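# Move the odd-colored relay into the black tray

## Task

Find the one relay among six whose button color differs from the rest, lift it out of its socket and set it in the black parts tray. It must rest there on its own, not held by the gripper. No other relay may be left raised partly out of its socket or tilted, nothing may be knocked or placed off the table, and anything the robot is touching at the end must not settle downward by more than about a fingernail's thickness once released.

## Robot and tools

Robot: a single six-joint xArm6 with a Robotiq 2F-85 parallel gripper and one wrist camera, cam_wrist (672x504). There is only one arm, so every motion argument describes that one gripper.

Frame: the scene frame has its origin on the table top straight below the arm base; +z is up, +x points forward, +y is to the left when facing +x. Positions are in metres, orientations are unit quaternions written w first (qw, qx, qy, qz). Gripper axes: fingers point along the gripper's +z, the pads close along its y axis, and a flat block juts about 9 cm toward its +x. end_effector_position is the spot between the pads when closed; closed fingertips extend about 19 mm past it (about 6 mm when fully open), and while closing the tips travel about 13 mm further out, so leave clearance above surfaces.

The row: every motion uses a row of 10 numbers in this order: x, y, z, qw, qx, qy, qz, position, force_limit, speed. The first seven are an absolute target pose for the gripper in the scene frame (not an offset). position runs from -1 to +1: +1 is fully open (85 mm), around -0.8 the pads touch, -1 closes until blocked. force_limit, -1 to +1, sets pad force (roughly 20 N at -1, 128 N at 0, 235 N at +1 on a 40 mm object). speed, -1 to +1, sets finger closing rate (about 20, 85, 150 mm/s); faster closing adds a few newtons. To hold an orientation, repeat the intended quaternion in each row rather than copying the possibly drifted reported one.

Tools:
- execute_actions {"actions": [...], "pictures": bool}. An empty list just reports state (with pictures). One action: {"rows": [[10 numbers], ...], "steps": n}, 1 to 15 rows, steps 3 to 15 (default 15), each step 1/30 s; the final row repeats if rows run out. A wait: {"steps": n} up to 300, counted from the previous result. Targets farther than 0.6 m from the last reported position along any gripper axis get the call rejected, and nothing is sent.
- move {"target": [10 numbers], "speed": m/s 0.002 to 0.5, default 0.25}. Drives the gripper on a straight line to the absolute target pose over 0.5 to 10 s; rotation is capped at twice speed in rad/s. It does not avoid obstacles, and the hand may lag, wander or overshoot speed. Finger values are applied at the start. The result adds a move: line with the ending (done, off_target, moving, held, fault) and which limits fired (paced = the pose was clipped; held = some steps were blocked, after which the arm may lurch quickly), plus distance to target.
- wait {"seconds": 0 to 10}: lets time pass, sends nothing new.
- zoom_image {"camera": "cam_wrist", "region": [x0, y0, x1, y1]} in pixels, origin top-left, at most 504x504: a closer look at the latest image.
- read_manual {"section": "licences"}: licence texts only.
- finished_scene {"scene": number}: ends the current scene irreversibly and reports success.

Control behaviour: each step the commanded pose is clipped to within 70 mm and 16 degrees of the measured pose, then solved by damped IK with position favoured over orientation. After an action, the arm only continues to the last clipped pose, so far targets need follow-up commands; check the reported pose. The last 3 steps of an action run after its result is returned. The simulation keeps running between calls; fingers in motion keep moving.

Result lines: the state line gives end_effector_position, end_effector_quat_wxyz and velocities. "Hand target" is where the controller is currently driving. "pose unreachable" and HELD flag steps that the clearance check altered or blocked (a mount under the base counts as arm). object_status: 0 moving, 1 blocked while opening, 2 blocked while closing (a grip), 3 reached the commanded opening or pads met. position_measured is in counts: 3 open, ~78 = 60 mm, ~130 = 40 mm, ~180 = 20 mm, ~230 pads together. Force_limit and speed only take effect when position changes by at least 0.01; to loosen a grip, open first. After a grip at force_limit -1, status stays 2 even if the part slips out.

Gripping: command position -1, hold it, and confirm object_status 2. Brief external tugs on a held part or pushes on loose items may occur.

Avoid: contact torque reaching a joint's load limit (waist 46, shoulder 46, elbow 27.6, forearm roll 27.6, wrist pitch 18.4, wrist roll 18.4 N m, including load weight) causes a fault: the arm backs off, freezes 10 s and drops the rest of the call. Holding loads heats motors; MOTOR HOT appears at 65 °C and at 80 °C an OVER-TEMPERATURE FAULT brakes the arm. Fast impacts and targets set deep past a contact press hard. Do not drop parts, slam, knock neighbouring relays loose or tilted, or push anything off the table. Release the relay so it sits unsupported in the tray.

Joint ranges (rad): waist ±6.283, shoulder -2.059 to 2.094, elbow -3.927 to 0.192, forearm roll ±6.283, wrist pitch -1.693 to 3.142, wrist roll ±6.283. The reported hand position may be off, more so at long reach; the camera calibration carries small errors too.

Each tool is called after "Emit:" as name(argument=value, ...) on one line, values as JSON.

## Session

Emit:
execute_actions(actions=[])

Scene clock: 0.00 s of 5400.00 s.
end_effector_position=(+0.1654, -0.3034, +0.2912) position_measured=3 object_status=3 end_effector_quat_wxyz=(+0.411, -0.598, +0.687, -0.035) end_effector_velocity=(-0.000, -0.000, +0.000) end_effector_angular_velocity=(-0.001, -0.001, -0.002)
Joint positions: [-1.547 -0.088 -0.818  0.693  1.556  3.693]
Joint velocities: [-0.001 -0.001  0.     0.001 -0.    -0.   ]
Motor temperatures (°C, as the motors report them): [31 28 34 33 32 33]
Hand target: +0.165, -0.303, +0.291; +0.411, -0.598, +0.687, -0.035

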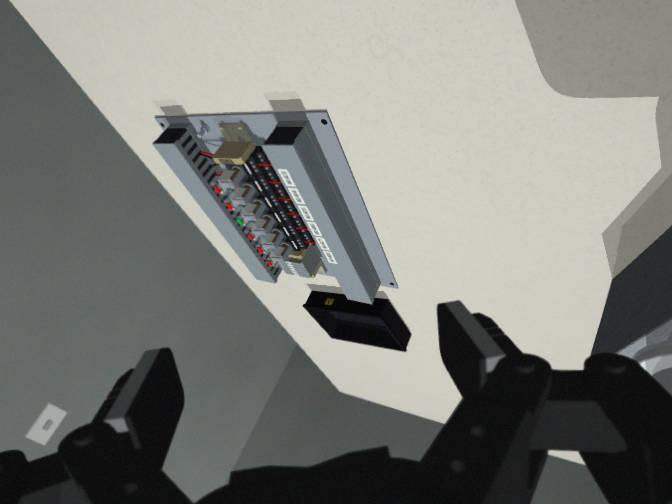

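Emit:
zoom_image(camera="cam_wrist", region=[140, 90, 420, 360])

Region (140, 90, 420, 360) of cam_wrist's 672x504 image, scaled by 1.800, with more detail than that image has; it fills the top 486 rows of this view, and the rest is white.

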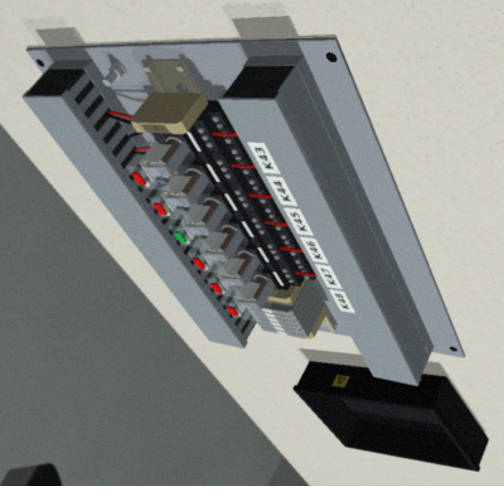

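Emit:
move(target=[0.42,-0.03,0.30,0,1,0,0,1,0,0], speed=0.4)

Scene clock: 3.03 s of 5400.00 s.
end_effector_position=(+0.4188, -0.0305, +0.2995) position_measured=3 object_status=3 end_effector_quat_wxyz=(+0.001, +1.000, +0.001, -0.002) end_effector_velocity=(+0.001, +0.002, -0.000) end_effector_angular_velocity=(-0.006, +0.003, +0.008)
Joint positions: [ 0.07  -0.339 -0.78  -0.052  1.022  3.922]
Joint velocities: [ 0.009  0.007 -0.006 -0.008  0.002  0.005]
Motor temperatures (°C, as the motors report them): [31 28 35 33 32 33]
Hand target: +0.419, -0.030, +0.299; +0.001, +1.000, +0.001, -0.002
Off the commanded pose: 0.001 m, 0 deg.
Kept back: nothing.
move: done
camera_calibration (this result's frames):
cam_wrist: T_world_to_cam=[[-0.134238, -0.989256, 0.057898, 0.000604479], [-0.933443, 0.145846, 0.327739, 0.324736], [-0.332662, -0.0100493, -0.942992, 0.563189], [0, 0, 0, 1]] pos_world=[0.490556, -0.041104, 0.424619]

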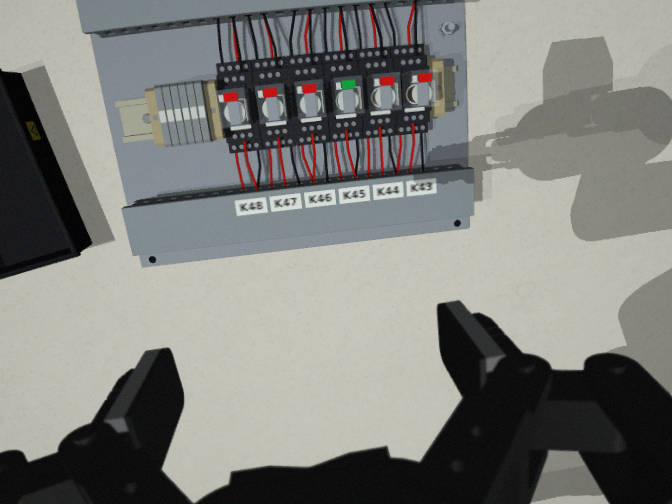

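Emit:
zoom_image(camera="cam_wrist", region=[200, 30, 470, 200])

Region (200, 30, 470, 200) of cam_wrist's 672x504 image, scaled by 1.867, with more detail than that image has; it fills the top 317 rows of this view, and the rest is white.

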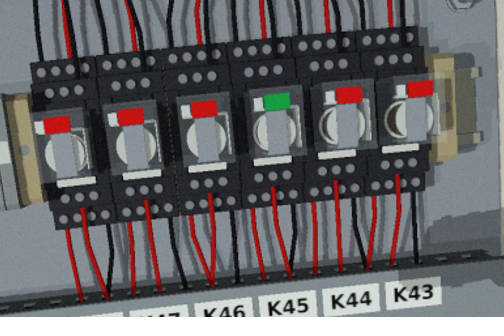

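Emit:
move(target=[0.47,-0.068,0.20,0,1,0,0,1,0,0])

Emit:
zoom_image(camera="cam_wrist", region=[170, 0, 510, 300])

Scene clock: 4.57 s of 5400.00 s.
end_effector_position=(+0.4697, -0.0678, +0.2006) position_measured=3 object_status=3 end_effector_quat_wxyz=(-0.000, +1.000, -0.000, +0.001) end_effector_velocity=(-0.002, -0.000, -0.004) end_effector_angular_velocity=(+0.000, +0.007, +0.000)
Joint positions: [-0.024 -0.002 -0.839 -0.05   0.734  3.839]
Joint velocities: [-0.001  0.008  0.001 -0.001 -0.002 -0.001]
Motor temperatures (°C, as the motors report them): [31 28 35 33 32 33]
Hand target: +0.470, -0.068, +0.200; -0.000, +1.000, -0.000, +0.000
Off the commanded pose: 0.001 m, 0 deg.
Kept back: nothing.
move: done
camera_calibration (this result's frames):
cam_wrist: T_world_to_cam=[[-0.135751, -0.989153, 0.0561077, -0.0226567], [-0.935114, 0.146633, 0.322584, 0.411991], [-0.327312, -0.00867583, -0.944876, 0.484393], [0, 0, 0, 1]] pos_world=[0.540731, -0.0786199, 0.326061]

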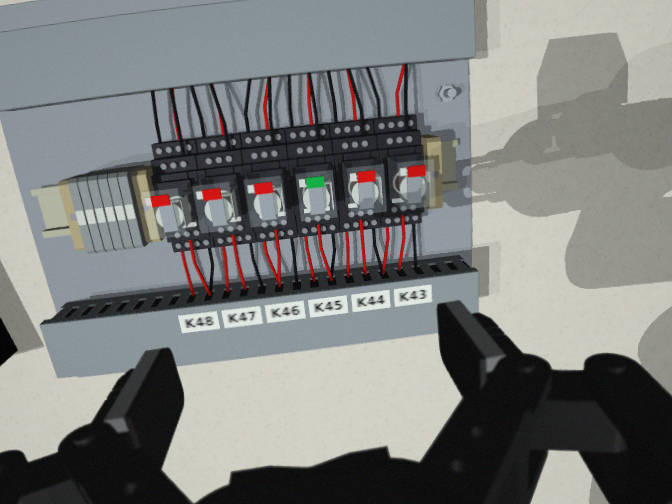

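Region (170, 0, 510, 300) of cam_wrist's 672x504 image, scaled by 1.482, with more detail than that image has; it fills the top 445 rows of this view, and the rest is white.

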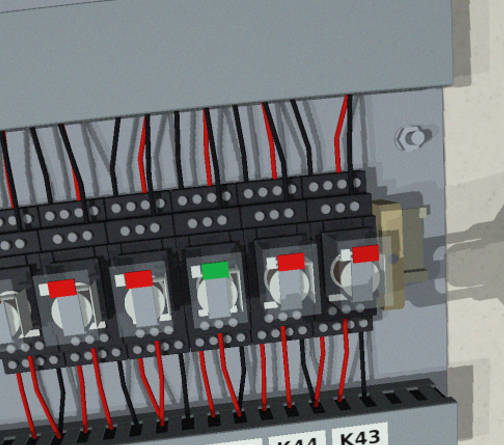

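Emit:
zoom_image(camera="cam_wrist", region=[270, 130, 400, 260])

Region (270, 130, 400, 260) of cam_wrist's 672x504 image, scaled by 3.877, with more detail than that image has.

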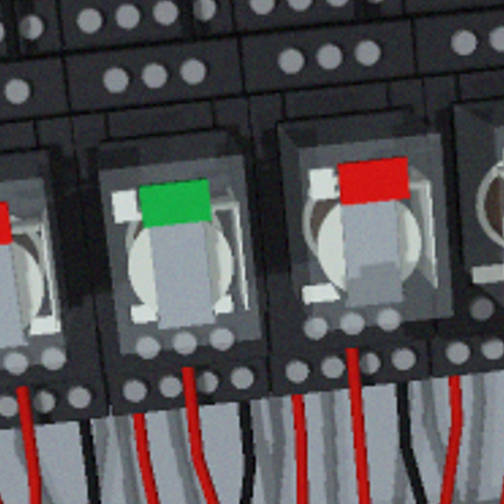

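Emit:
move(target=[0.486,-0.074,0.12,0,0.7071,0.7071,0,0.2,0,0])

Scene clock: 9.10 s of 5400.00 s.
end_effector_position=(+0.4857, -0.0740, +0.1202) position_measured=104 object_status=3 end_effector_quat_wxyz=(+0.000, +0.707, +0.707, +0.000) end_effector_velocity=(-0.001, +0.000, -0.001) end_effector_angular_velocity=(+0.002, +0.001, +0.008)
Joint positions: [-0.042  0.235 -0.876 -0.063  0.535  2.268]
Joint velocities: [-0.     0.001  0.001  0.004 -0.001 -0.011]
Motor temperatures (°C, as the motors report them): [31 29 35 33 32 33]
Hand target: +0.486, -0.074, +0.120; +0.000, +0.707, +0.707, -0.000
Off the commanded pose: 0.000 m, 0 deg.
Kept back: nothing.
move: done
camera_calibration (this result's frames):
cam_wrist: T_world_to_cam=[[0.989046, -0.136337, 0.0565672, -0.505357], [-0.147349, -0.934542, 0.323912, -0.009025], [0.00870329, -0.328699, -0.944395, 0.226704], [0, 0, 0, 1]] pos_world=[0.496519, -0.0028156, 0.245608]

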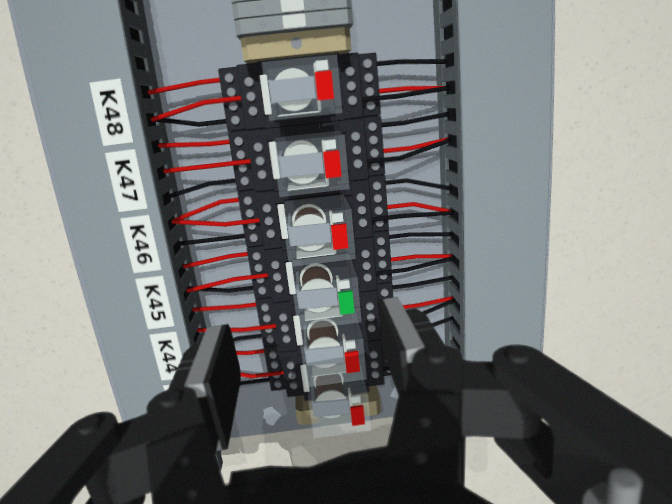

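Emit:
move(target=[0.491,-0.073,0.097,0,0.7071,0.7071,0,0.2,0,0], speed=0.05)

Scene clock: 10.13 s of 5400.00 s.
end_effector_position=(+0.4910, -0.0730, +0.0973) position_measured=104 object_status=3 end_effector_quat_wxyz=(+0.000, +0.707, +0.707, +0.000) end_effector_velocity=(+0.001, -0.000, -0.000) end_effector_angular_velocity=(-0.000, -0.002, -0.001)
Joint positions: [-0.041  0.308 -0.9   -0.068  0.486  2.275]
Joint velocities: [-0.001  0.003 -0.003 -0.    -0.002  0.001]
Motor temperatures (°C, as the motors report them): [31 29 36 33 32 33]
Hand target: +0.491, -0.073, +0.097; +0.000, +0.707, +0.707, -0.000
Off the commanded pose: 0.000 m, 0 deg.
Kept back: nothing.
move: done
camera_calibration (this result's frames):
cam_wrist: T_world_to_cam=[[0.989143, -0.135564, 0.0567358, -0.509196], [-0.146673, -0.93471, 0.323735, -0.000256613], [0.00914445, -0.328542, -0.944445, 0.205137], [0, 0, 0, 1]] pos_world=[0.501754, -0.00187267, 0.222713]

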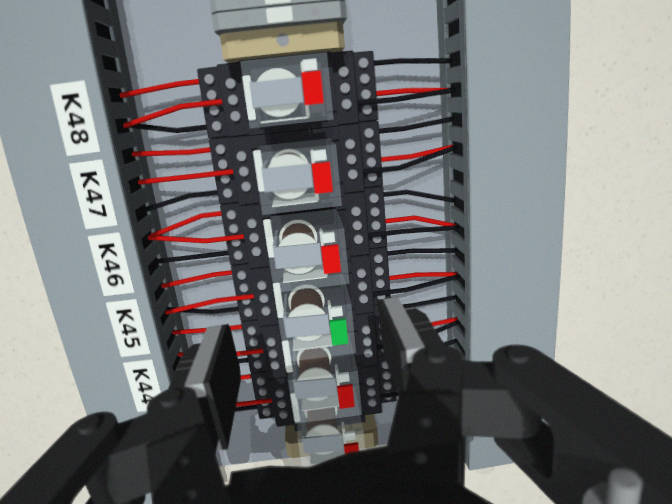

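Emit:
move(target=[0.491,-0.081,0.088,0,0.7071,0.7071,0,0.2,0,0], speed=0.03)

Emit:
zoom_image(camera="cam_wrist", region=[170, 180, 470, 480])

Scene clock: 11.37 s of 5400.00 s.
end_effector_position=(+0.4910, -0.0809, +0.0881) position_measured=104 object_status=3 end_effector_quat_wxyz=(+0.000, +0.707, +0.707, +0.000) end_effector_velocity=(+0.002, -0.000, +0.001) end_effector_angular_velocity=(-0.001, -0.004, +0.002)
Joint positions: [-0.058  0.335 -0.908 -0.067  0.466  2.257]
Joint velocities: [-0.     0.001 -0.003 -0.001 -0.002 -0.002]
Motor temperatures (°C, as the motors report them): [31 29 36 33 32 33]
Hand target: +0.491, -0.081, +0.088; -0.000, +0.707, +0.707, +0.000
Off the commanded pose: 0.000 m, 0 deg.
Kept back: nothing.
move: done
camera_calibration (this result's frames):
cam_wrist: T_world_to_cam=[[0.989167, -0.135533, 0.0563828, -0.509683], [-0.146527, -0.934752, 0.323679, -0.00471873], [0.0088348, -0.328434, -0.944485, 0.194024], [0, 0, 0, 1]] pos_world=[0.501756, -0.00976534, 0.213518]

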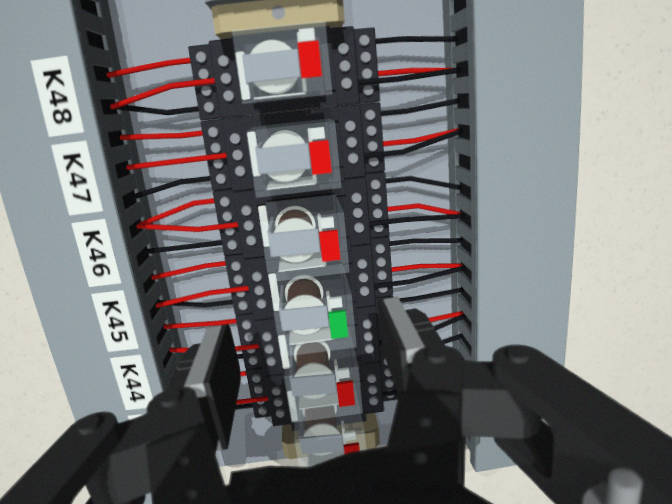

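Region (170, 180, 470, 480) of cam_wrist's 672x504 image, scaled by 1.680, with more detail than that image has.

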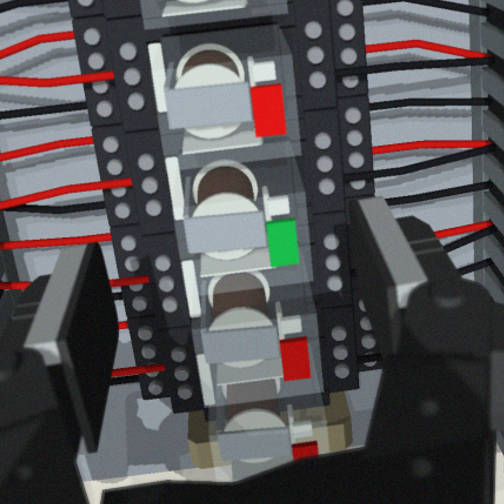

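Emit:
move(target=[0.4925,-0.084,0.062,0,0.7071,0.7071,0,0.2,0,0], speed=0.02)

Scene clock: 13.17 s of 5400.00 s.
end_effector_position=(+0.4924, -0.0840, +0.0622) position_measured=104 object_status=3 end_effector_quat_wxyz=(+0.000, +0.707, +0.707, +0.000) end_effector_velocity=(+0.002, -0.000, +0.000) end_effector_angular_velocity=(-0.000, -0.004, -0.001)
Joint positions: [-0.067  0.412 -0.929 -0.073  0.41   2.256]
Joint velocities: [-0.     0.002 -0.003  0.    -0.003  0.   ]
Motor temperatures (°C, as the motors report them): [31 29 36 33 32 33]
Hand target: +0.492, -0.084, +0.062; +0.000, +0.707, +0.707, -0.000
Off the commanded pose: 0.000 m, 0 deg.
Kept back: nothing.
move: done
camera_calibration (this result's frames):
cam_wrist: T_world_to_cam=[[0.989164, -0.135556, 0.0563897, -0.510052], [-0.146551, -0.934734, 0.323722, 0.0010355], [0.00882696, -0.328478, -0.94447, 0.168484], [0, 0, 0, 1]] pos_world=[0.503189, -0.0128292, 0.187555]

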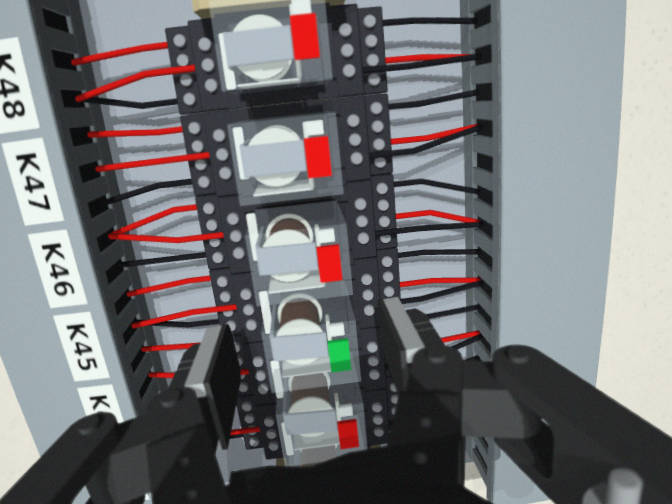

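Emit:
execute_actions(actions=[{"rows":[[0.4925,-0.084,0.062,0,0.7071,0.7071,0,-1,-0.3,-0.5]],"steps":15}])

Emit:
execute_actions(actions=[{"steps":20}], pictures=true)

Scene clock: 13.70 s of 5400.00 s.
end_effector_position=(+0.4925, -0.0840, +0.0620) position_measured=147 object_status=0 end_effector_quat_wxyz=(+0.000, +0.707, +0.707, +0.000) end_effector_velocity=(-0.000, +0.000, -0.001) end_effector_angular_velocity=(-0.000, +0.001, +0.000)
Joint positions: [-0.067  0.413 -0.929 -0.073  0.41   2.256]
Joint velocities: [-0.     0.002 -0.    -0.001 -0.     0.   ]
Motor temperatures (°C, as the motors report them): [31 29 36 33 32 33]
Steps of this call (steps 1 to 4: nothing new was sent; steps 5 to 16: the first 12 steps of this action). Readings (end_effector_position | what the end effector reports):
5: (+0.4925, -0.0840, +0.0621) | position_measured=104 object_status=0
6: (+0.4925, -0.0840, +0.0621) | position_measured=104 object_status=0
8: (+0.4925, -0.0840, +0.0620) | position_measured=111 object_status=0
12: (+0.4925, -0.0840, +0.0620) | position_measured=128 object_status=0
16: the state above

Scene clock: 14.37 s of 5400.00 s.
end_effector_position=(+0.4932, -0.0840, +0.0624) position_measured=165 object_status=2 end_effector_quat_wxyz=(+0.001, +0.707, +0.707, +0.001) end_effector_velocity=(-0.001, -0.000, +0.000) end_effector_angular_velocity=(+0.000, +0.001, -0.000)
Joint positions: [-0.066  0.413 -0.93  -0.073  0.409  2.256]
Joint velocities: [-0.    -0.001  0.001 -0.     0.001  0.   ]
Motor temperatures (°C, as the motors report them): [31 29 36 33 32 33]
Hand target: +0.493, -0.084, +0.062; +0.000, +0.707, +0.707, +0.000
Off the commanded pose: 0.001 m, 0 deg.
Kept back: nothing.
Steps of this call (steps 1 to 3: the last 3 steps of your previous action; steps 4 to 20: nothing new was sent). Readings (end_effector_position | what the end effector reports):
1: (+0.4927, -0.0840, +0.0621) | position_measured=151 object_status=0
2: (+0.4934, -0.0841, +0.0624) | position_measured=156 object_status=0
4: (+0.4935, -0.0840, +0.0626) | position_measured=164 object_status=0
8: (+0.4934, -0.0840, +0.0626) | position_measured=165 object_status=0
20: the state above
camera_calibration (this result's frames):
cam_wrist: T_world_to_cam=[[0.989092, -0.135404, 0.0579867, -0.510867], [-0.146933, -0.934692, 0.323669, 0.00119446], [0.0103736, -0.328659, -0.944392, 0.167951], [0, 0, 0, 1]] pos_world=[0.503728, -0.0128587, 0.187848]

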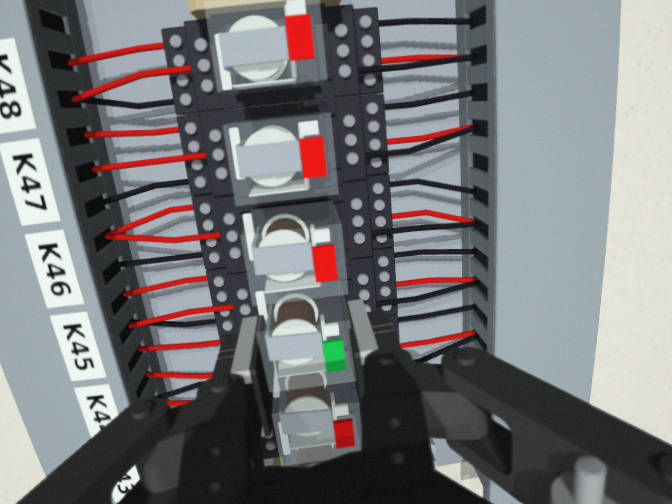

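Gripped. Pulling up slowly.

Emit:
move(target=[0.4935,-0.084,0.085,0,0.7071,0.7071,0,-1,-0.3,-0.5], speed=0.015)

Scene clock: 16.33 s of 5400.00 s.
end_effector_position=(+0.4937, -0.0841, +0.0849) position_measured=165 object_status=2 end_effector_quat_wxyz=(+0.000, +0.707, +0.707, +0.000) end_effector_velocity=(-0.001, +0.000, +0.000) end_effector_angular_velocity=(+0.001, +0.002, -0.000)
Joint positions: [-0.064  0.351 -0.922 -0.066  0.464  2.251]
Joint velocities: [ 0.    -0.001  0.     0.001  0.003 -0.001]
Motor temperatures (°C, as the motors report them): [31 29 36 33 32 33]
Hand target: +0.494, -0.084, +0.085; -0.000, +0.707, +0.707, +0.000
Off the commanded pose: 0.000 m, 0 deg.
Kept back: nothing.
move: done
camera_calibration (this result's frames):
cam_wrist: T_world_to_cam=[[0.989158, -0.135538, 0.0565396, -0.512577], [-0.146584, -0.934738, 0.323693, -0.00620345], [0.00897686, -0.328471, -0.944471, 0.189881], [0, 0, 0, 1]] pos_world=[0.504406, -0.0129018, 0.210327]

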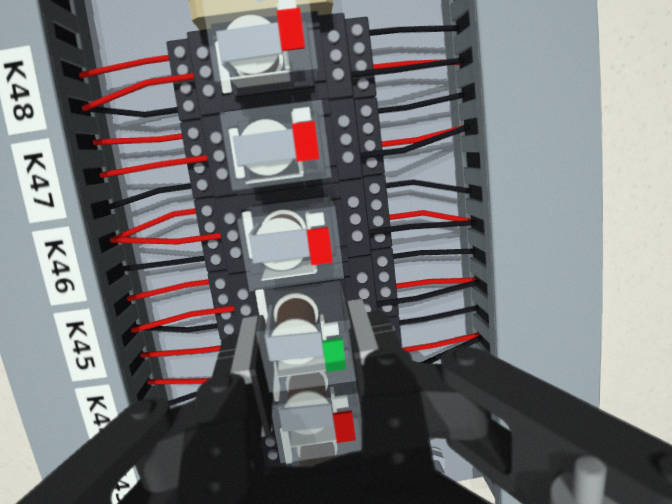

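Emit:
zoom_image(camera="cam_wrist", region=[220, 280, 420, 480])

Region (220, 280, 420, 480) of cam_wrist's 672x504 image, scaled by 2.520, with more detail than that image has.

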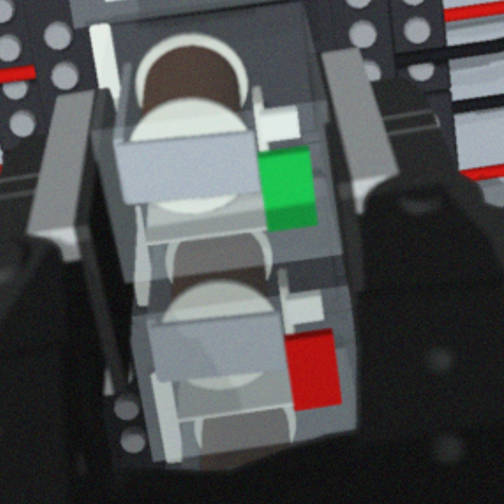

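Emit:
move(target=[0.4933,-0.084,0.0615,0,0.7071,0.7071,0,-1,-0.3,-0.5], speed=0.012)

Emit:
move(target=[0.4928,-0.084,0.0615,0,0.7071,0.7071,0,0.2,0,-0.5])

Emit:
move(target=[0.4928,-0.084,0.10,0,0.7071,0.7071,0,0.2,0,0], speed=0.04)

Scene clock: 18.80 s of 5400.00 s.
end_effector_position=(+0.4948, -0.0842, +0.0639) position_measured=165 object_status=2 end_effector_quat_wxyz=(+0.002, +0.707, +0.707, +0.001) end_effector_velocity=(-0.000, +0.000, -0.002) end_effector_angular_velocity=(+0.000, -0.000, -0.001)
Joint positions: [-0.066  0.411 -0.933 -0.073  0.412  2.256]
Joint velocities: [-0.     0.006  0.     0.    -0.006  0.001]
Motor temperatures (°C, as the motors report them): [31 29 36 33 32 33]
Hand target: +0.493, -0.084, +0.062; +0.000, +0.707, +0.707, -0.000
Off the commanded pose: 0.003 m, 0 deg.
Kept back: nothing.
move: done
camera_calibration (this result's frames):
cam_wrist: T_world_to_cam=[[0.988989, -0.135158, 0.0602713, -0.512639], [-0.147454, -0.934556, 0.323825, 0.00109592], [0.0125593, -0.329147, -0.944195, 0.168175], [0, 0, 0, 1]] pos_world=[0.505044, -0.0129089, 0.189333]

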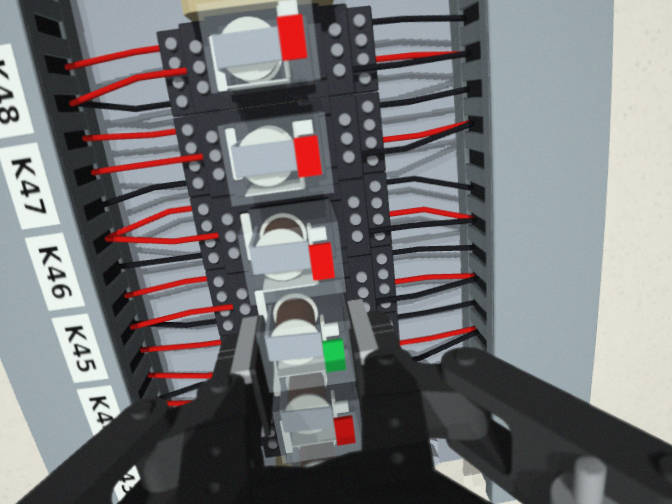

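Scene clock: 19.60 s of 5400.00 s.
end_effector_position=(+0.4929, -0.0840, +0.0616) position_measured=104 object_status=0 end_effector_quat_wxyz=(+0.000, +0.707, +0.707, +0.000) end_effector_velocity=(-0.001, +0.001, -0.001) end_effector_angular_velocity=(+0.000, +0.002, +0.002)
Joint positions: [-0.067  0.415 -0.931 -0.073  0.409  2.256]
Joint velocities: [ 0.001  0.001  0.001 -0.001  0.001  0.   ]
Motor temperatures (°C, as the motors report them): [31 29 36 33 32 33]
Hand target: +0.493, -0.084, +0.062; -0.000, +0.707, +0.707, +0.000
Off the commanded pose: 0.000 m, 0 deg.
Kept back: nothing.
move: done
camera_calibration (this result's frames):
cam_wrist: T_world_to_cam=[[0.989159, -0.135521, 0.0565609, -0.510488], [-0.146574, -0.934737, 0.323703, 0.00127167], [0.00900103, -0.328484, -0.944467, 0.167846], [0, 0, 0, 1]] pos_world=[0.50363, -0.0128586, 0.186987]

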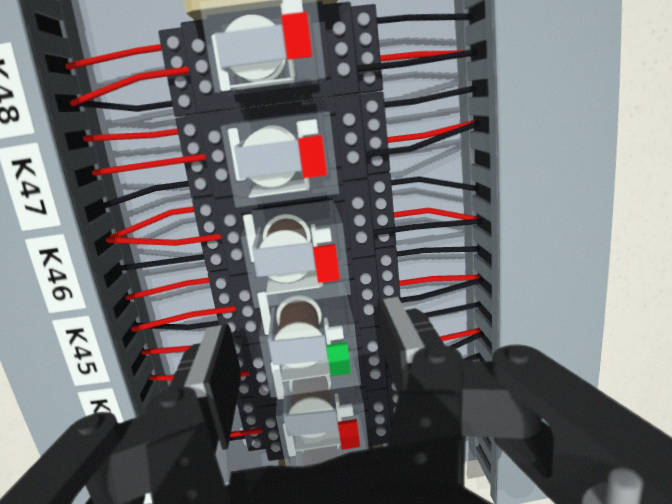

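Scene clock: 20.87 s of 5400.00 s.
end_effector_position=(+0.4928, -0.0840, +0.0997) position_measured=104 object_status=3 end_effector_quat_wxyz=(-0.000, +0.707, +0.707, -0.000) end_effector_velocity=(-0.001, -0.000, +0.001) end_effector_angular_velocity=(+0.000, +0.003, -0.001)
Joint positions: [-0.062  0.309 -0.914 -0.062  0.498  2.247]
Joint velocities: [-0.001 -0.004  0.002  0.     0.005 -0.   ]
Motor temperatures (°C, as the motors report them): [31 29 36 33 32 33]
Hand target: +0.493, -0.084, +0.100; -0.000, +0.707, +0.707, +0.000
Off the commanded pose: 0.000 m, 0 deg.
Kept back: nothing.
move: done
camera_calibration (this result's frames):
cam_wrist: T_world_to_cam=[[0.989205, -0.135483, 0.0558304, -0.512462], [-0.146298, -0.934794, 0.323662, -0.0111855], [0.0083391, -0.328336, -0.944524, 0.204167], [0, 0, 0, 1]] pos_world=[0.503591, -0.0128506, 0.225072]

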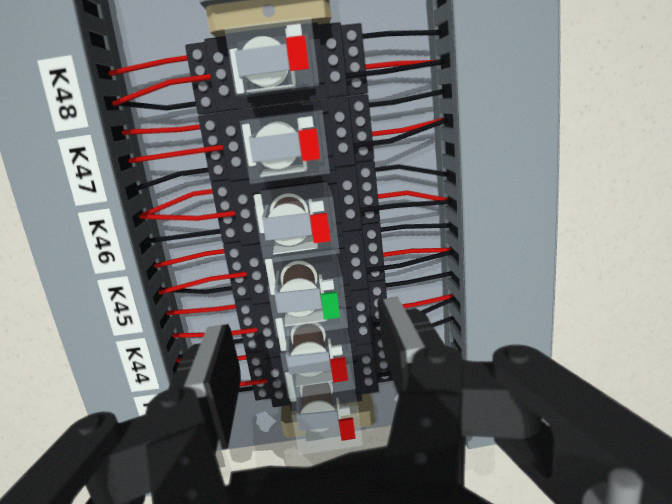

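Emit:
move(target=[0.4928,-0.071,0.095,0,0.7071,0.7071,0,0.2,0,0], speed=0.04)

Emit:
move(target=[0.4928,-0.071,0.060,0,0.7071,0.7071,0,0.2,0,0], speed=0.03)

Emit:
move(target=[0.4933,-0.071,0.060,0,0.7071,0.7071,0,-1,-0.3,-0.5])

Emit:
move(target=[0.4935,-0.071,0.072,0,0.7071,0.7071,0,-1,-0.3,-0.5], speed=0.015)

Scene clock: 21.87 s of 5400.00 s.
end_effector_position=(+0.4928, -0.0712, +0.0951) position_measured=104 object_status=3 end_effector_quat_wxyz=(+0.000, +0.707, +0.707, -0.000) end_effector_velocity=(+0.001, +0.000, +0.001) end_effector_angular_velocity=(-0.001, -0.004, -0.002)
Joint positions: [-0.037  0.318 -0.907 -0.07   0.484  2.28 ]
Joint velocities: [ 0.001 -0.    -0.001 -0.001 -0.002  0.004]
Motor temperatures (°C, as the motors report them): [31 29 36 33 32 33]
Hand target: +0.493, -0.071, +0.095; +0.000, +0.707, +0.707, -0.000
Off the commanded pose: 0.000 m, 0 deg.
Kept back: nothing.
move: done
camera_calibration (this result's frames):
cam_wrist: T_world_to_cam=[[0.989168, -0.135548, 0.0563289, -0.510515], [-0.146524, -0.934718, 0.323779, 0.0023977], [0.00876406, -0.328526, -0.944454, 0.203815], [0, 0, 0, 1]] pos_world=[0.50355, 0.000000628, 0.220474]

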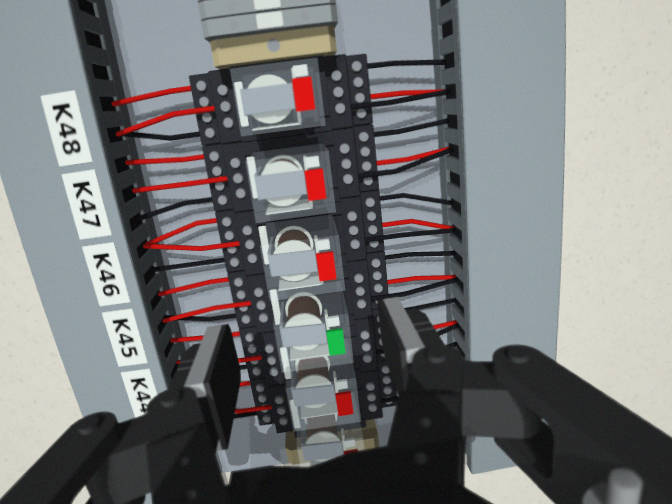

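Scene clock: 23.30 s of 5400.00 s.
end_effector_position=(+0.4927, -0.0710, +0.0602) position_measured=104 object_status=3 end_effector_quat_wxyz=(+0.000, +0.707, +0.707, +0.000) end_effector_velocity=(+0.003, +0.000, +0.001) end_effector_angular_velocity=(-0.000, -0.006, +0.000)
Joint positions: [-0.041  0.416 -0.924 -0.081  0.403  2.289]
Joint velocities: [ 0.001  0.001 -0.003  0.    -0.004  0.   ]
Motor temperatures (°C, as the motors report them): [31 29 36 33 32 33]
Hand target: +0.493, -0.071, +0.060; +0.000, +0.707, +0.707, -0.000
Off the commanded pose: 0.000 m, 0 deg.
Kept back: nothing.
move: done
camera_calibration (this result's frames):
cam_wrist: T_world_to_cam=[[0.989158, -0.135569, 0.056455, -0.508475], [-0.146585, -0.934721, 0.323743, 0.0138431], [0.00888029, -0.328509, -0.944459, 0.170907], [0, 0, 0, 1]] pos_world=[0.503474, 0.000150535, 0.185639]

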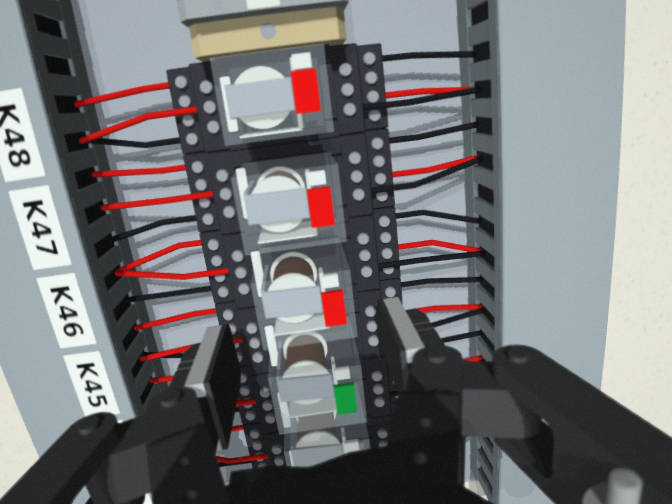

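Scene clock: 24.03 s of 5400.00 s.
end_effector_position=(+0.4940, -0.0710, +0.0605) position_measured=165 object_status=2 end_effector_quat_wxyz=(+0.001, +0.707, +0.707, +0.001) end_effector_velocity=(-0.000, +0.000, -0.000) end_effector_angular_velocity=(-0.000, +0.001, +0.001)
Joint positions: [-0.041  0.417 -0.927 -0.081  0.403  2.289]
Joint velocities: [ 0.     0.     0.001 -0.     0.    -0.001]
Motor temperatures (°C, as the motors report them): [31 29 36 33 32 33]
Hand target: +0.493, -0.071, +0.060; +0.000, +0.707, +0.707, +0.000
Off the commanded pose: 0.001 m, 0 deg.
Kept back: nothing.
move: done
camera_calibration (this result's frames):
cam_wrist: T_world_to_cam=[[0.989064, -0.135637, 0.0579229, -0.509766], [-0.147131, -0.934677, 0.323623, 0.014183], [0.0102437, -0.328606, -0.944411, 0.170451], [0, 0, 0, 1]] pos_world=[0.504532, 0.00012455, 0.185913]

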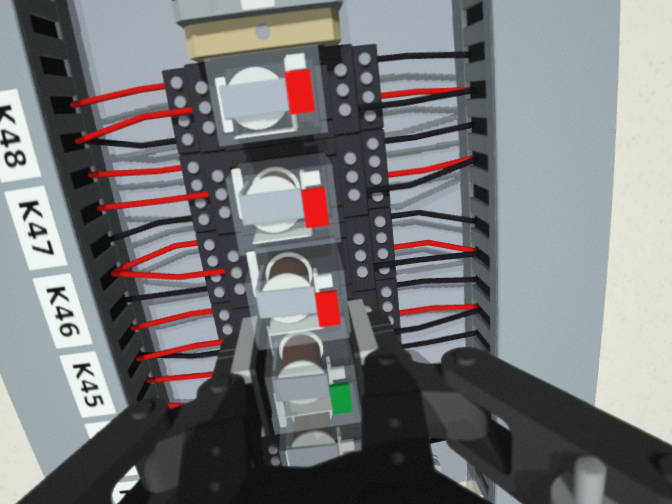

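Scene clock: 25.07 s of 5400.00 s.
end_effector_position=(+0.4933, -0.0709, +0.0718) position_measured=165 object_status=2 end_effector_quat_wxyz=(-0.000, +0.707, +0.707, -0.000) end_effector_velocity=(+0.000, -0.000, +0.001) end_effector_angular_velocity=(-0.000, -0.001, -0.000)
Joint positions: [-0.039  0.384 -0.92  -0.077  0.431  2.286]
Joint velocities: [-0.001 -0.002  0.    -0.     0.001 -0.   ]
Motor temperatures (°C, as the motors report them): [31 29 36 33 32 33]
Hand target: +0.494, -0.071, +0.072; -0.000, +0.707, +0.707, +0.000
Off the commanded pose: 0.000 m, 0 deg.
Kept back: nothing.
move: done
camera_calibration (this result's frames):
cam_wrist: T_world_to_cam=[[0.989227, -0.135379, 0.0557013, -0.509665], [-0.146158, -0.934804, 0.323697, 0.0100654], [0.0082479, -0.328351, -0.94452, 0.182135], [0, 0, 0, 1]] pos_world=[0.504143, 0.000215204, 0.197161]

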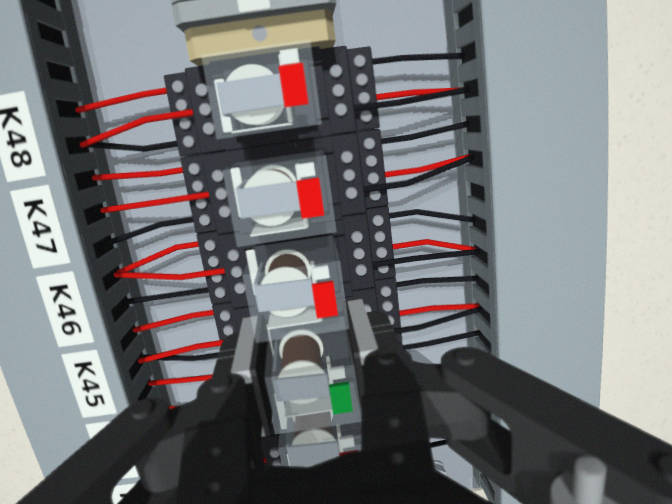

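Emit:
move(target=[0.4935,-0.071,0.10,0,0.7071,0.7071,0,-1,-0.3,-0.5], speed=0.02)

Scene clock: 26.97 s of 5400.00 s.
end_effector_position=(+0.4937, -0.0711, +0.0999) position_measured=165 object_status=2 end_effector_quat_wxyz=(+0.000, +0.707, +0.707, +0.000) end_effector_velocity=(-0.001, -0.000, -0.000) end_effector_angular_velocity=(+0.000, +0.002, -0.000)
Joint positions: [-0.036  0.307 -0.909 -0.068  0.497  2.279]
Joint velocities: [-0.001 -0.001  0.001  0.001  0.002 -0.001]
Motor temperatures (°C, as the motors report them): [31 29 37 33 32 33]
Hand target: +0.494, -0.071, +0.100; -0.000, +0.707, +0.707, +0.000
Off the commanded pose: 0.000 m, 0 deg.
Kept back: nothing.
move: done
camera_calibration (this result's frames):
cam_wrist: T_world_to_cam=[[0.989155, -0.135521, 0.0566232, -0.511731], [-0.146595, -0.934741, 0.32368, 0.00109558], [0.00906241, -0.328471, -0.944471, 0.208293], [0, 0, 0, 1]] pos_world=[0.504454, 0.0000915775, 0.225348]

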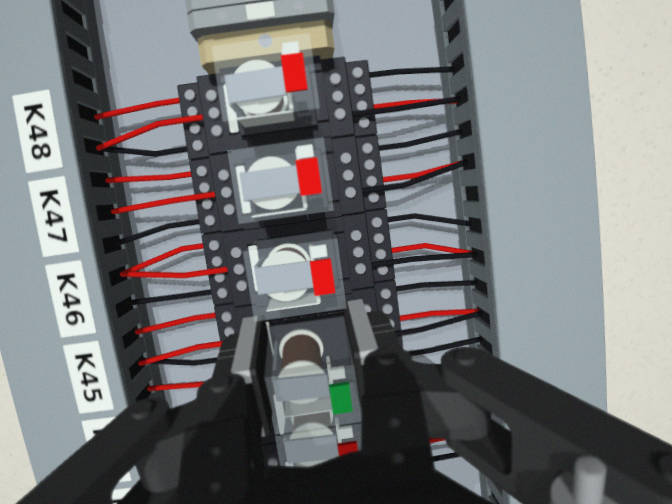

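Emit:
move(target=[0.4935,-0.071,0.17,0,0.7071,0.7071,0,-1,-0.3,-0.5], speed=0.06)

Scene clock: 28.67 s of 5400.00 s.
end_effector_position=(+0.4936, -0.0710, +0.1695) position_measured=165 object_status=2 end_effector_quat_wxyz=(-0.000, +0.707, +0.707, -0.000) end_effector_velocity=(-0.001, +0.001, +0.001) end_effector_angular_velocity=(+0.000, +0.003, +0.000)
Joint positions: [-0.028  0.136 -0.916 -0.053  0.676  2.269]
Joint velocities: [ 0.001 -0.003  0.001 -0.     0.005  0.001]
Motor temperatures (°C, as the motors report them): [31 29 37 33 32 33]
Hand target: +0.494, -0.071, +0.170; -0.000, +0.707, +0.707, +0.000
Off the commanded pose: 0.001 m, 0 deg.
Kept back: nothing.
move: done
camera_calibration (this result's frames):
cam_wrist: T_world_to_cam=[[0.989228, -0.135413, 0.055591, -0.515345], [-0.146153, -0.934828, 0.323629, -0.0215691], [0.00814433, -0.328268, -0.94455, 0.274464], [0, 0, 0, 1]] pos_world=[0.504407, 0.000149728, 0.294874]

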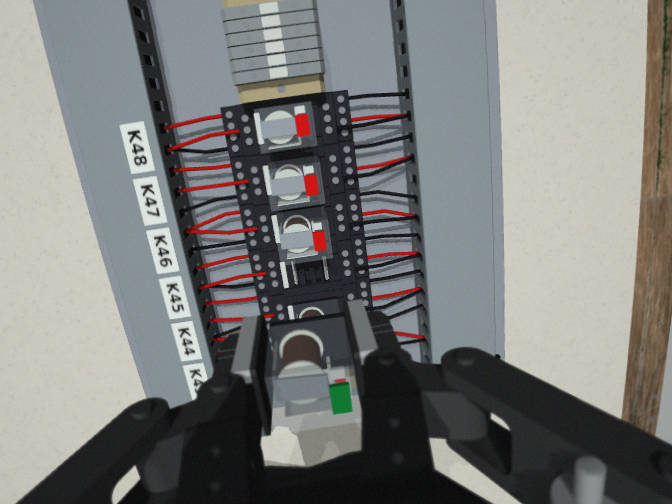

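Emit:
move(target=[0.47,0.16,0.19,0,0.7071,0.7071,0,-1,-0.3,-0.5], speed=0.2)

Scene clock: 30.50 s of 5400.00 s.
end_effector_position=(+0.4699, +0.1589, +0.1899) position_measured=165 object_status=2 end_effector_quat_wxyz=(+0.000, +0.707, +0.707, -0.001) end_effector_velocity=(+0.001, +0.003, +0.001) end_effector_angular_velocity=(+0.001, -0.002, -0.001)
Joint positions: [ 0.469  0.134 -0.948 -0.121  0.74   2.812]
Joint velocities: [ 0.005  0.001 -0.004 -0.001  0.001  0.006]
Motor temperatures (°C, as the motors report them): [31 29 37 33 32 33]
Hand target: +0.470, +0.159, +0.190; +0.000, +0.707, +0.707, -0.001
Off the commanded pose: 0.001 m, 0 deg.
Kept back: nothing.
move: done
camera_calibration (this result's frames):
cam_wrist: T_world_to_cam=[[0.989158, -0.135724, 0.0560784, -0.461988], [-0.146622, -0.934141, 0.325396, 0.183059], [0.00822123, -0.33009, -0.943914, 0.369551], [0, 0, 0, 1]] pos_world=[0.480781, 0.230285, 0.315165]

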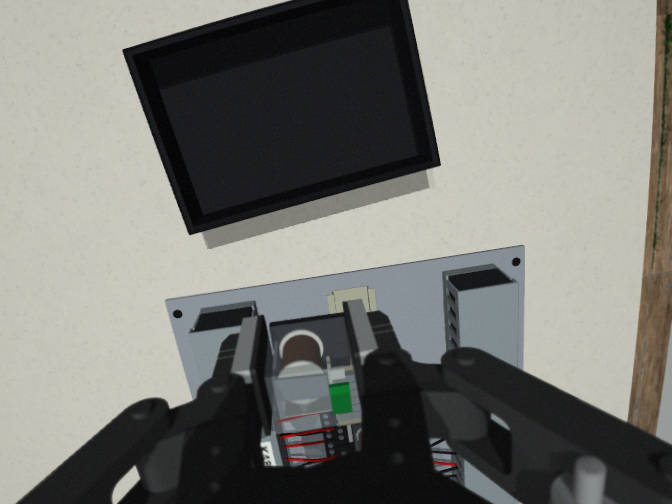

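Emit:
move(target=[0.464,0.23,0.13,0,0.7071,0.7071,0,-1,-0.3,-0.5], speed=0.15)

Emit:
move(target=[0.464,0.23,0.062,0,0.7071,0.7071,0,-1,-0.3,-0.5], speed=0.05)

Scene clock: 31.80 s of 5400.00 s.
end_effector_position=(+0.4641, +0.2296, +0.1304) position_measured=165 object_status=2 end_effector_quat_wxyz=(+0.000, +0.707, +0.707, +0.000) end_effector_velocity=(-0.003, +0.000, -0.004) end_effector_angular_velocity=(-0.004, +0.006, +0.002)
Joint positions: [ 0.59   0.343 -1.027 -0.153  0.622  2.969]
Joint velocities: [ 0.002  0.007  0.001 -0.001 -0.     0.002]
Motor temperatures (°C, as the motors report them): [31 29 37 33 32 33]
Hand target: +0.464, +0.230, +0.130; +0.000, +0.707, +0.707, -0.000
Off the commanded pose: 0.001 m, 0 deg.
Kept back: nothing.
move: done
camera_calibration (this result's frames):
cam_wrist: T_world_to_cam=[[0.989075, -0.135921, 0.0570571, -0.443303], [-0.147116, -0.93465, 0.323708, 0.268121], [0.00932953, -0.328566, -0.944435, 0.336006], [0, 0, 0, 1]] pos_world=[0.47477, 0.300745, 0.255836]

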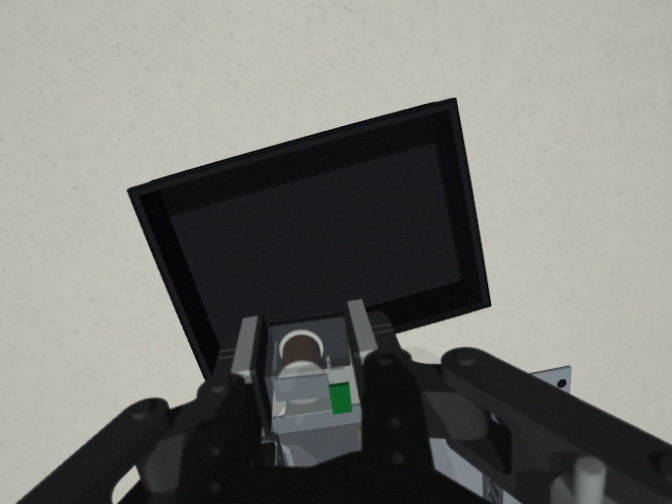

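Scene clock: 33.47 s of 5400.00 s.
end_effector_position=(+0.4640, +0.2300, +0.0625) position_measured=165 object_status=2 end_effector_quat_wxyz=(+0.000, +0.707, +0.707, +0.000) end_effector_velocity=(+0.002, +0.001, +0.000) end_effector_angular_velocity=(+0.002, -0.004, -0.001)
Joint positions: [ 0.571  0.514 -1.049 -0.193  0.473  2.997]
Joint velocities: [-0.     0.002 -0.003 -0.001 -0.004  0.001]
Motor temperatures (°C, as the motors report them): [31 29 37 33 32 33]
Hand target: +0.464, +0.230, +0.062; -0.000, +0.707, +0.707, -0.000
Off the commanded pose: 0.000 m, 0 deg.
Kept back: nothing.
move: done
camera_calibration (this result's frames):
cam_wrist: T_world_to_cam=[[0.989128, -0.135668, 0.0567505, -0.439329], [-0.146772, -0.934826, 0.323355, 0.290377], [0.00918295, -0.328169, -0.944574, 0.271923], [0, 0, 0, 1]] pos_world=[0.474675, 0.301086, 0.187888]

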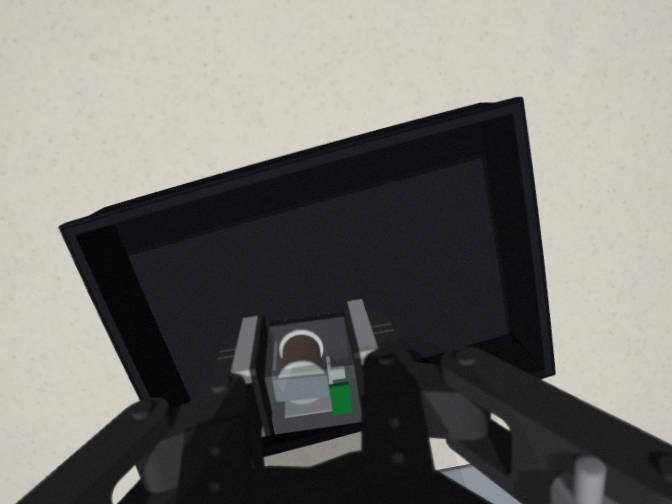

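Emit:
move(target=[0.466,0.243,0.060,0,0.7071,0.7071,0,-1,-0.3,-0.5], speed=0.03)

Emit:
move(target=[0.466,0.243,0.048,0,0.7071,0.7071,0,-1,-0.3,-0.5], speed=0.015)

Scene clock: 34.43 s of 5400.00 s.
end_effector_position=(+0.4660, +0.2428, +0.0600) position_measured=165 object_status=2 end_effector_quat_wxyz=(+0.000, +0.707, +0.707, -0.000) end_effector_velocity=(+0.000, +0.000, -0.000) end_effector_angular_velocity=(-0.001, +0.001, -0.001)
Joint positions: [ 0.592  0.54  -1.085 -0.191  0.485  3.016]
Joint velocities: [ 0.     0.002 -0.003 -0.     0.002  0.002]
Motor temperatures (°C, as the motors report them): [31 29 37 33 32 33]
Hand target: +0.466, +0.243, +0.060; +0.000, +0.707, +0.707, -0.000
Off the commanded pose: 0.000 m, 0 deg.
Kept back: nothing.
move: done
camera_calibration (this result's frames):
cam_wrist: T_world_to_cam=[[0.989173, -0.135538, 0.0562754, -0.439447], [-0.146497, -0.934722, 0.323781, 0.303322], [0.00871726, -0.32852, -0.944457, 0.274079], [0, 0, 0, 1]] pos_world=[0.476735, 0.314001, 0.185376]

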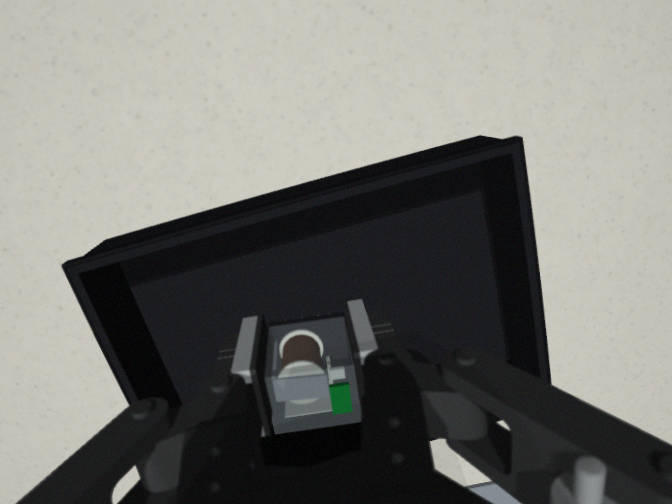

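Scene clock: 35.47 s of 5400.00 s.
end_effector_position=(+0.4659, +0.2430, +0.0481) position_measured=165 object_status=2 end_effector_quat_wxyz=(-0.000, +0.707, +0.707, -0.000) end_effector_velocity=(+0.002, +0.001, +0.001) end_effector_angular_velocity=(+0.002, -0.005, +0.000)
Joint positions: [ 0.589  0.572 -1.094 -0.2    0.462  3.022]
Joint velocities: [-0.001 -0.001 -0.003 -0.002 -0.001  0.   ]
Motor temperatures (°C, as the motors report them): [31 29 37 33 32 33]
Hand target: +0.466, +0.243, +0.048; -0.000, +0.707, +0.707, +0.000
Off the commanded pose: 0.000 m, 0 deg.
Kept back: nothing.
move: done
camera_calibration (this result's frames):
cam_wrist: T_world_to_cam=[[0.989177, -0.135535, 0.0562064, -0.438717], [-0.146472, -0.934736, 0.323751, 0.307277], [0.00865845, -0.328479, -0.944471, 0.262893], [0, 0, 0, 1]] pos_world=[0.476699, 0.314116, 0.173472]

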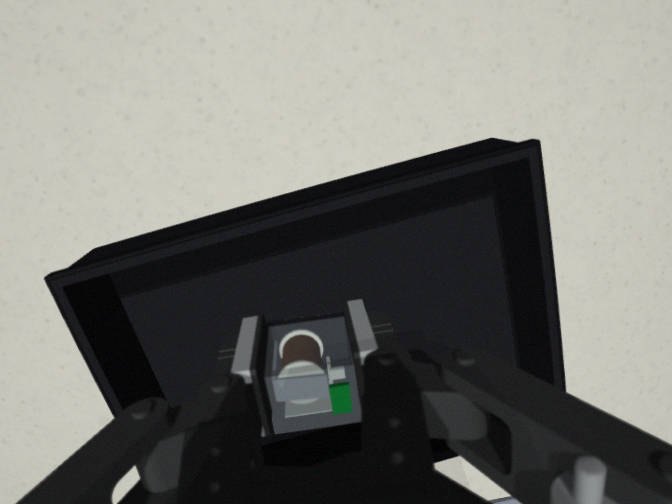

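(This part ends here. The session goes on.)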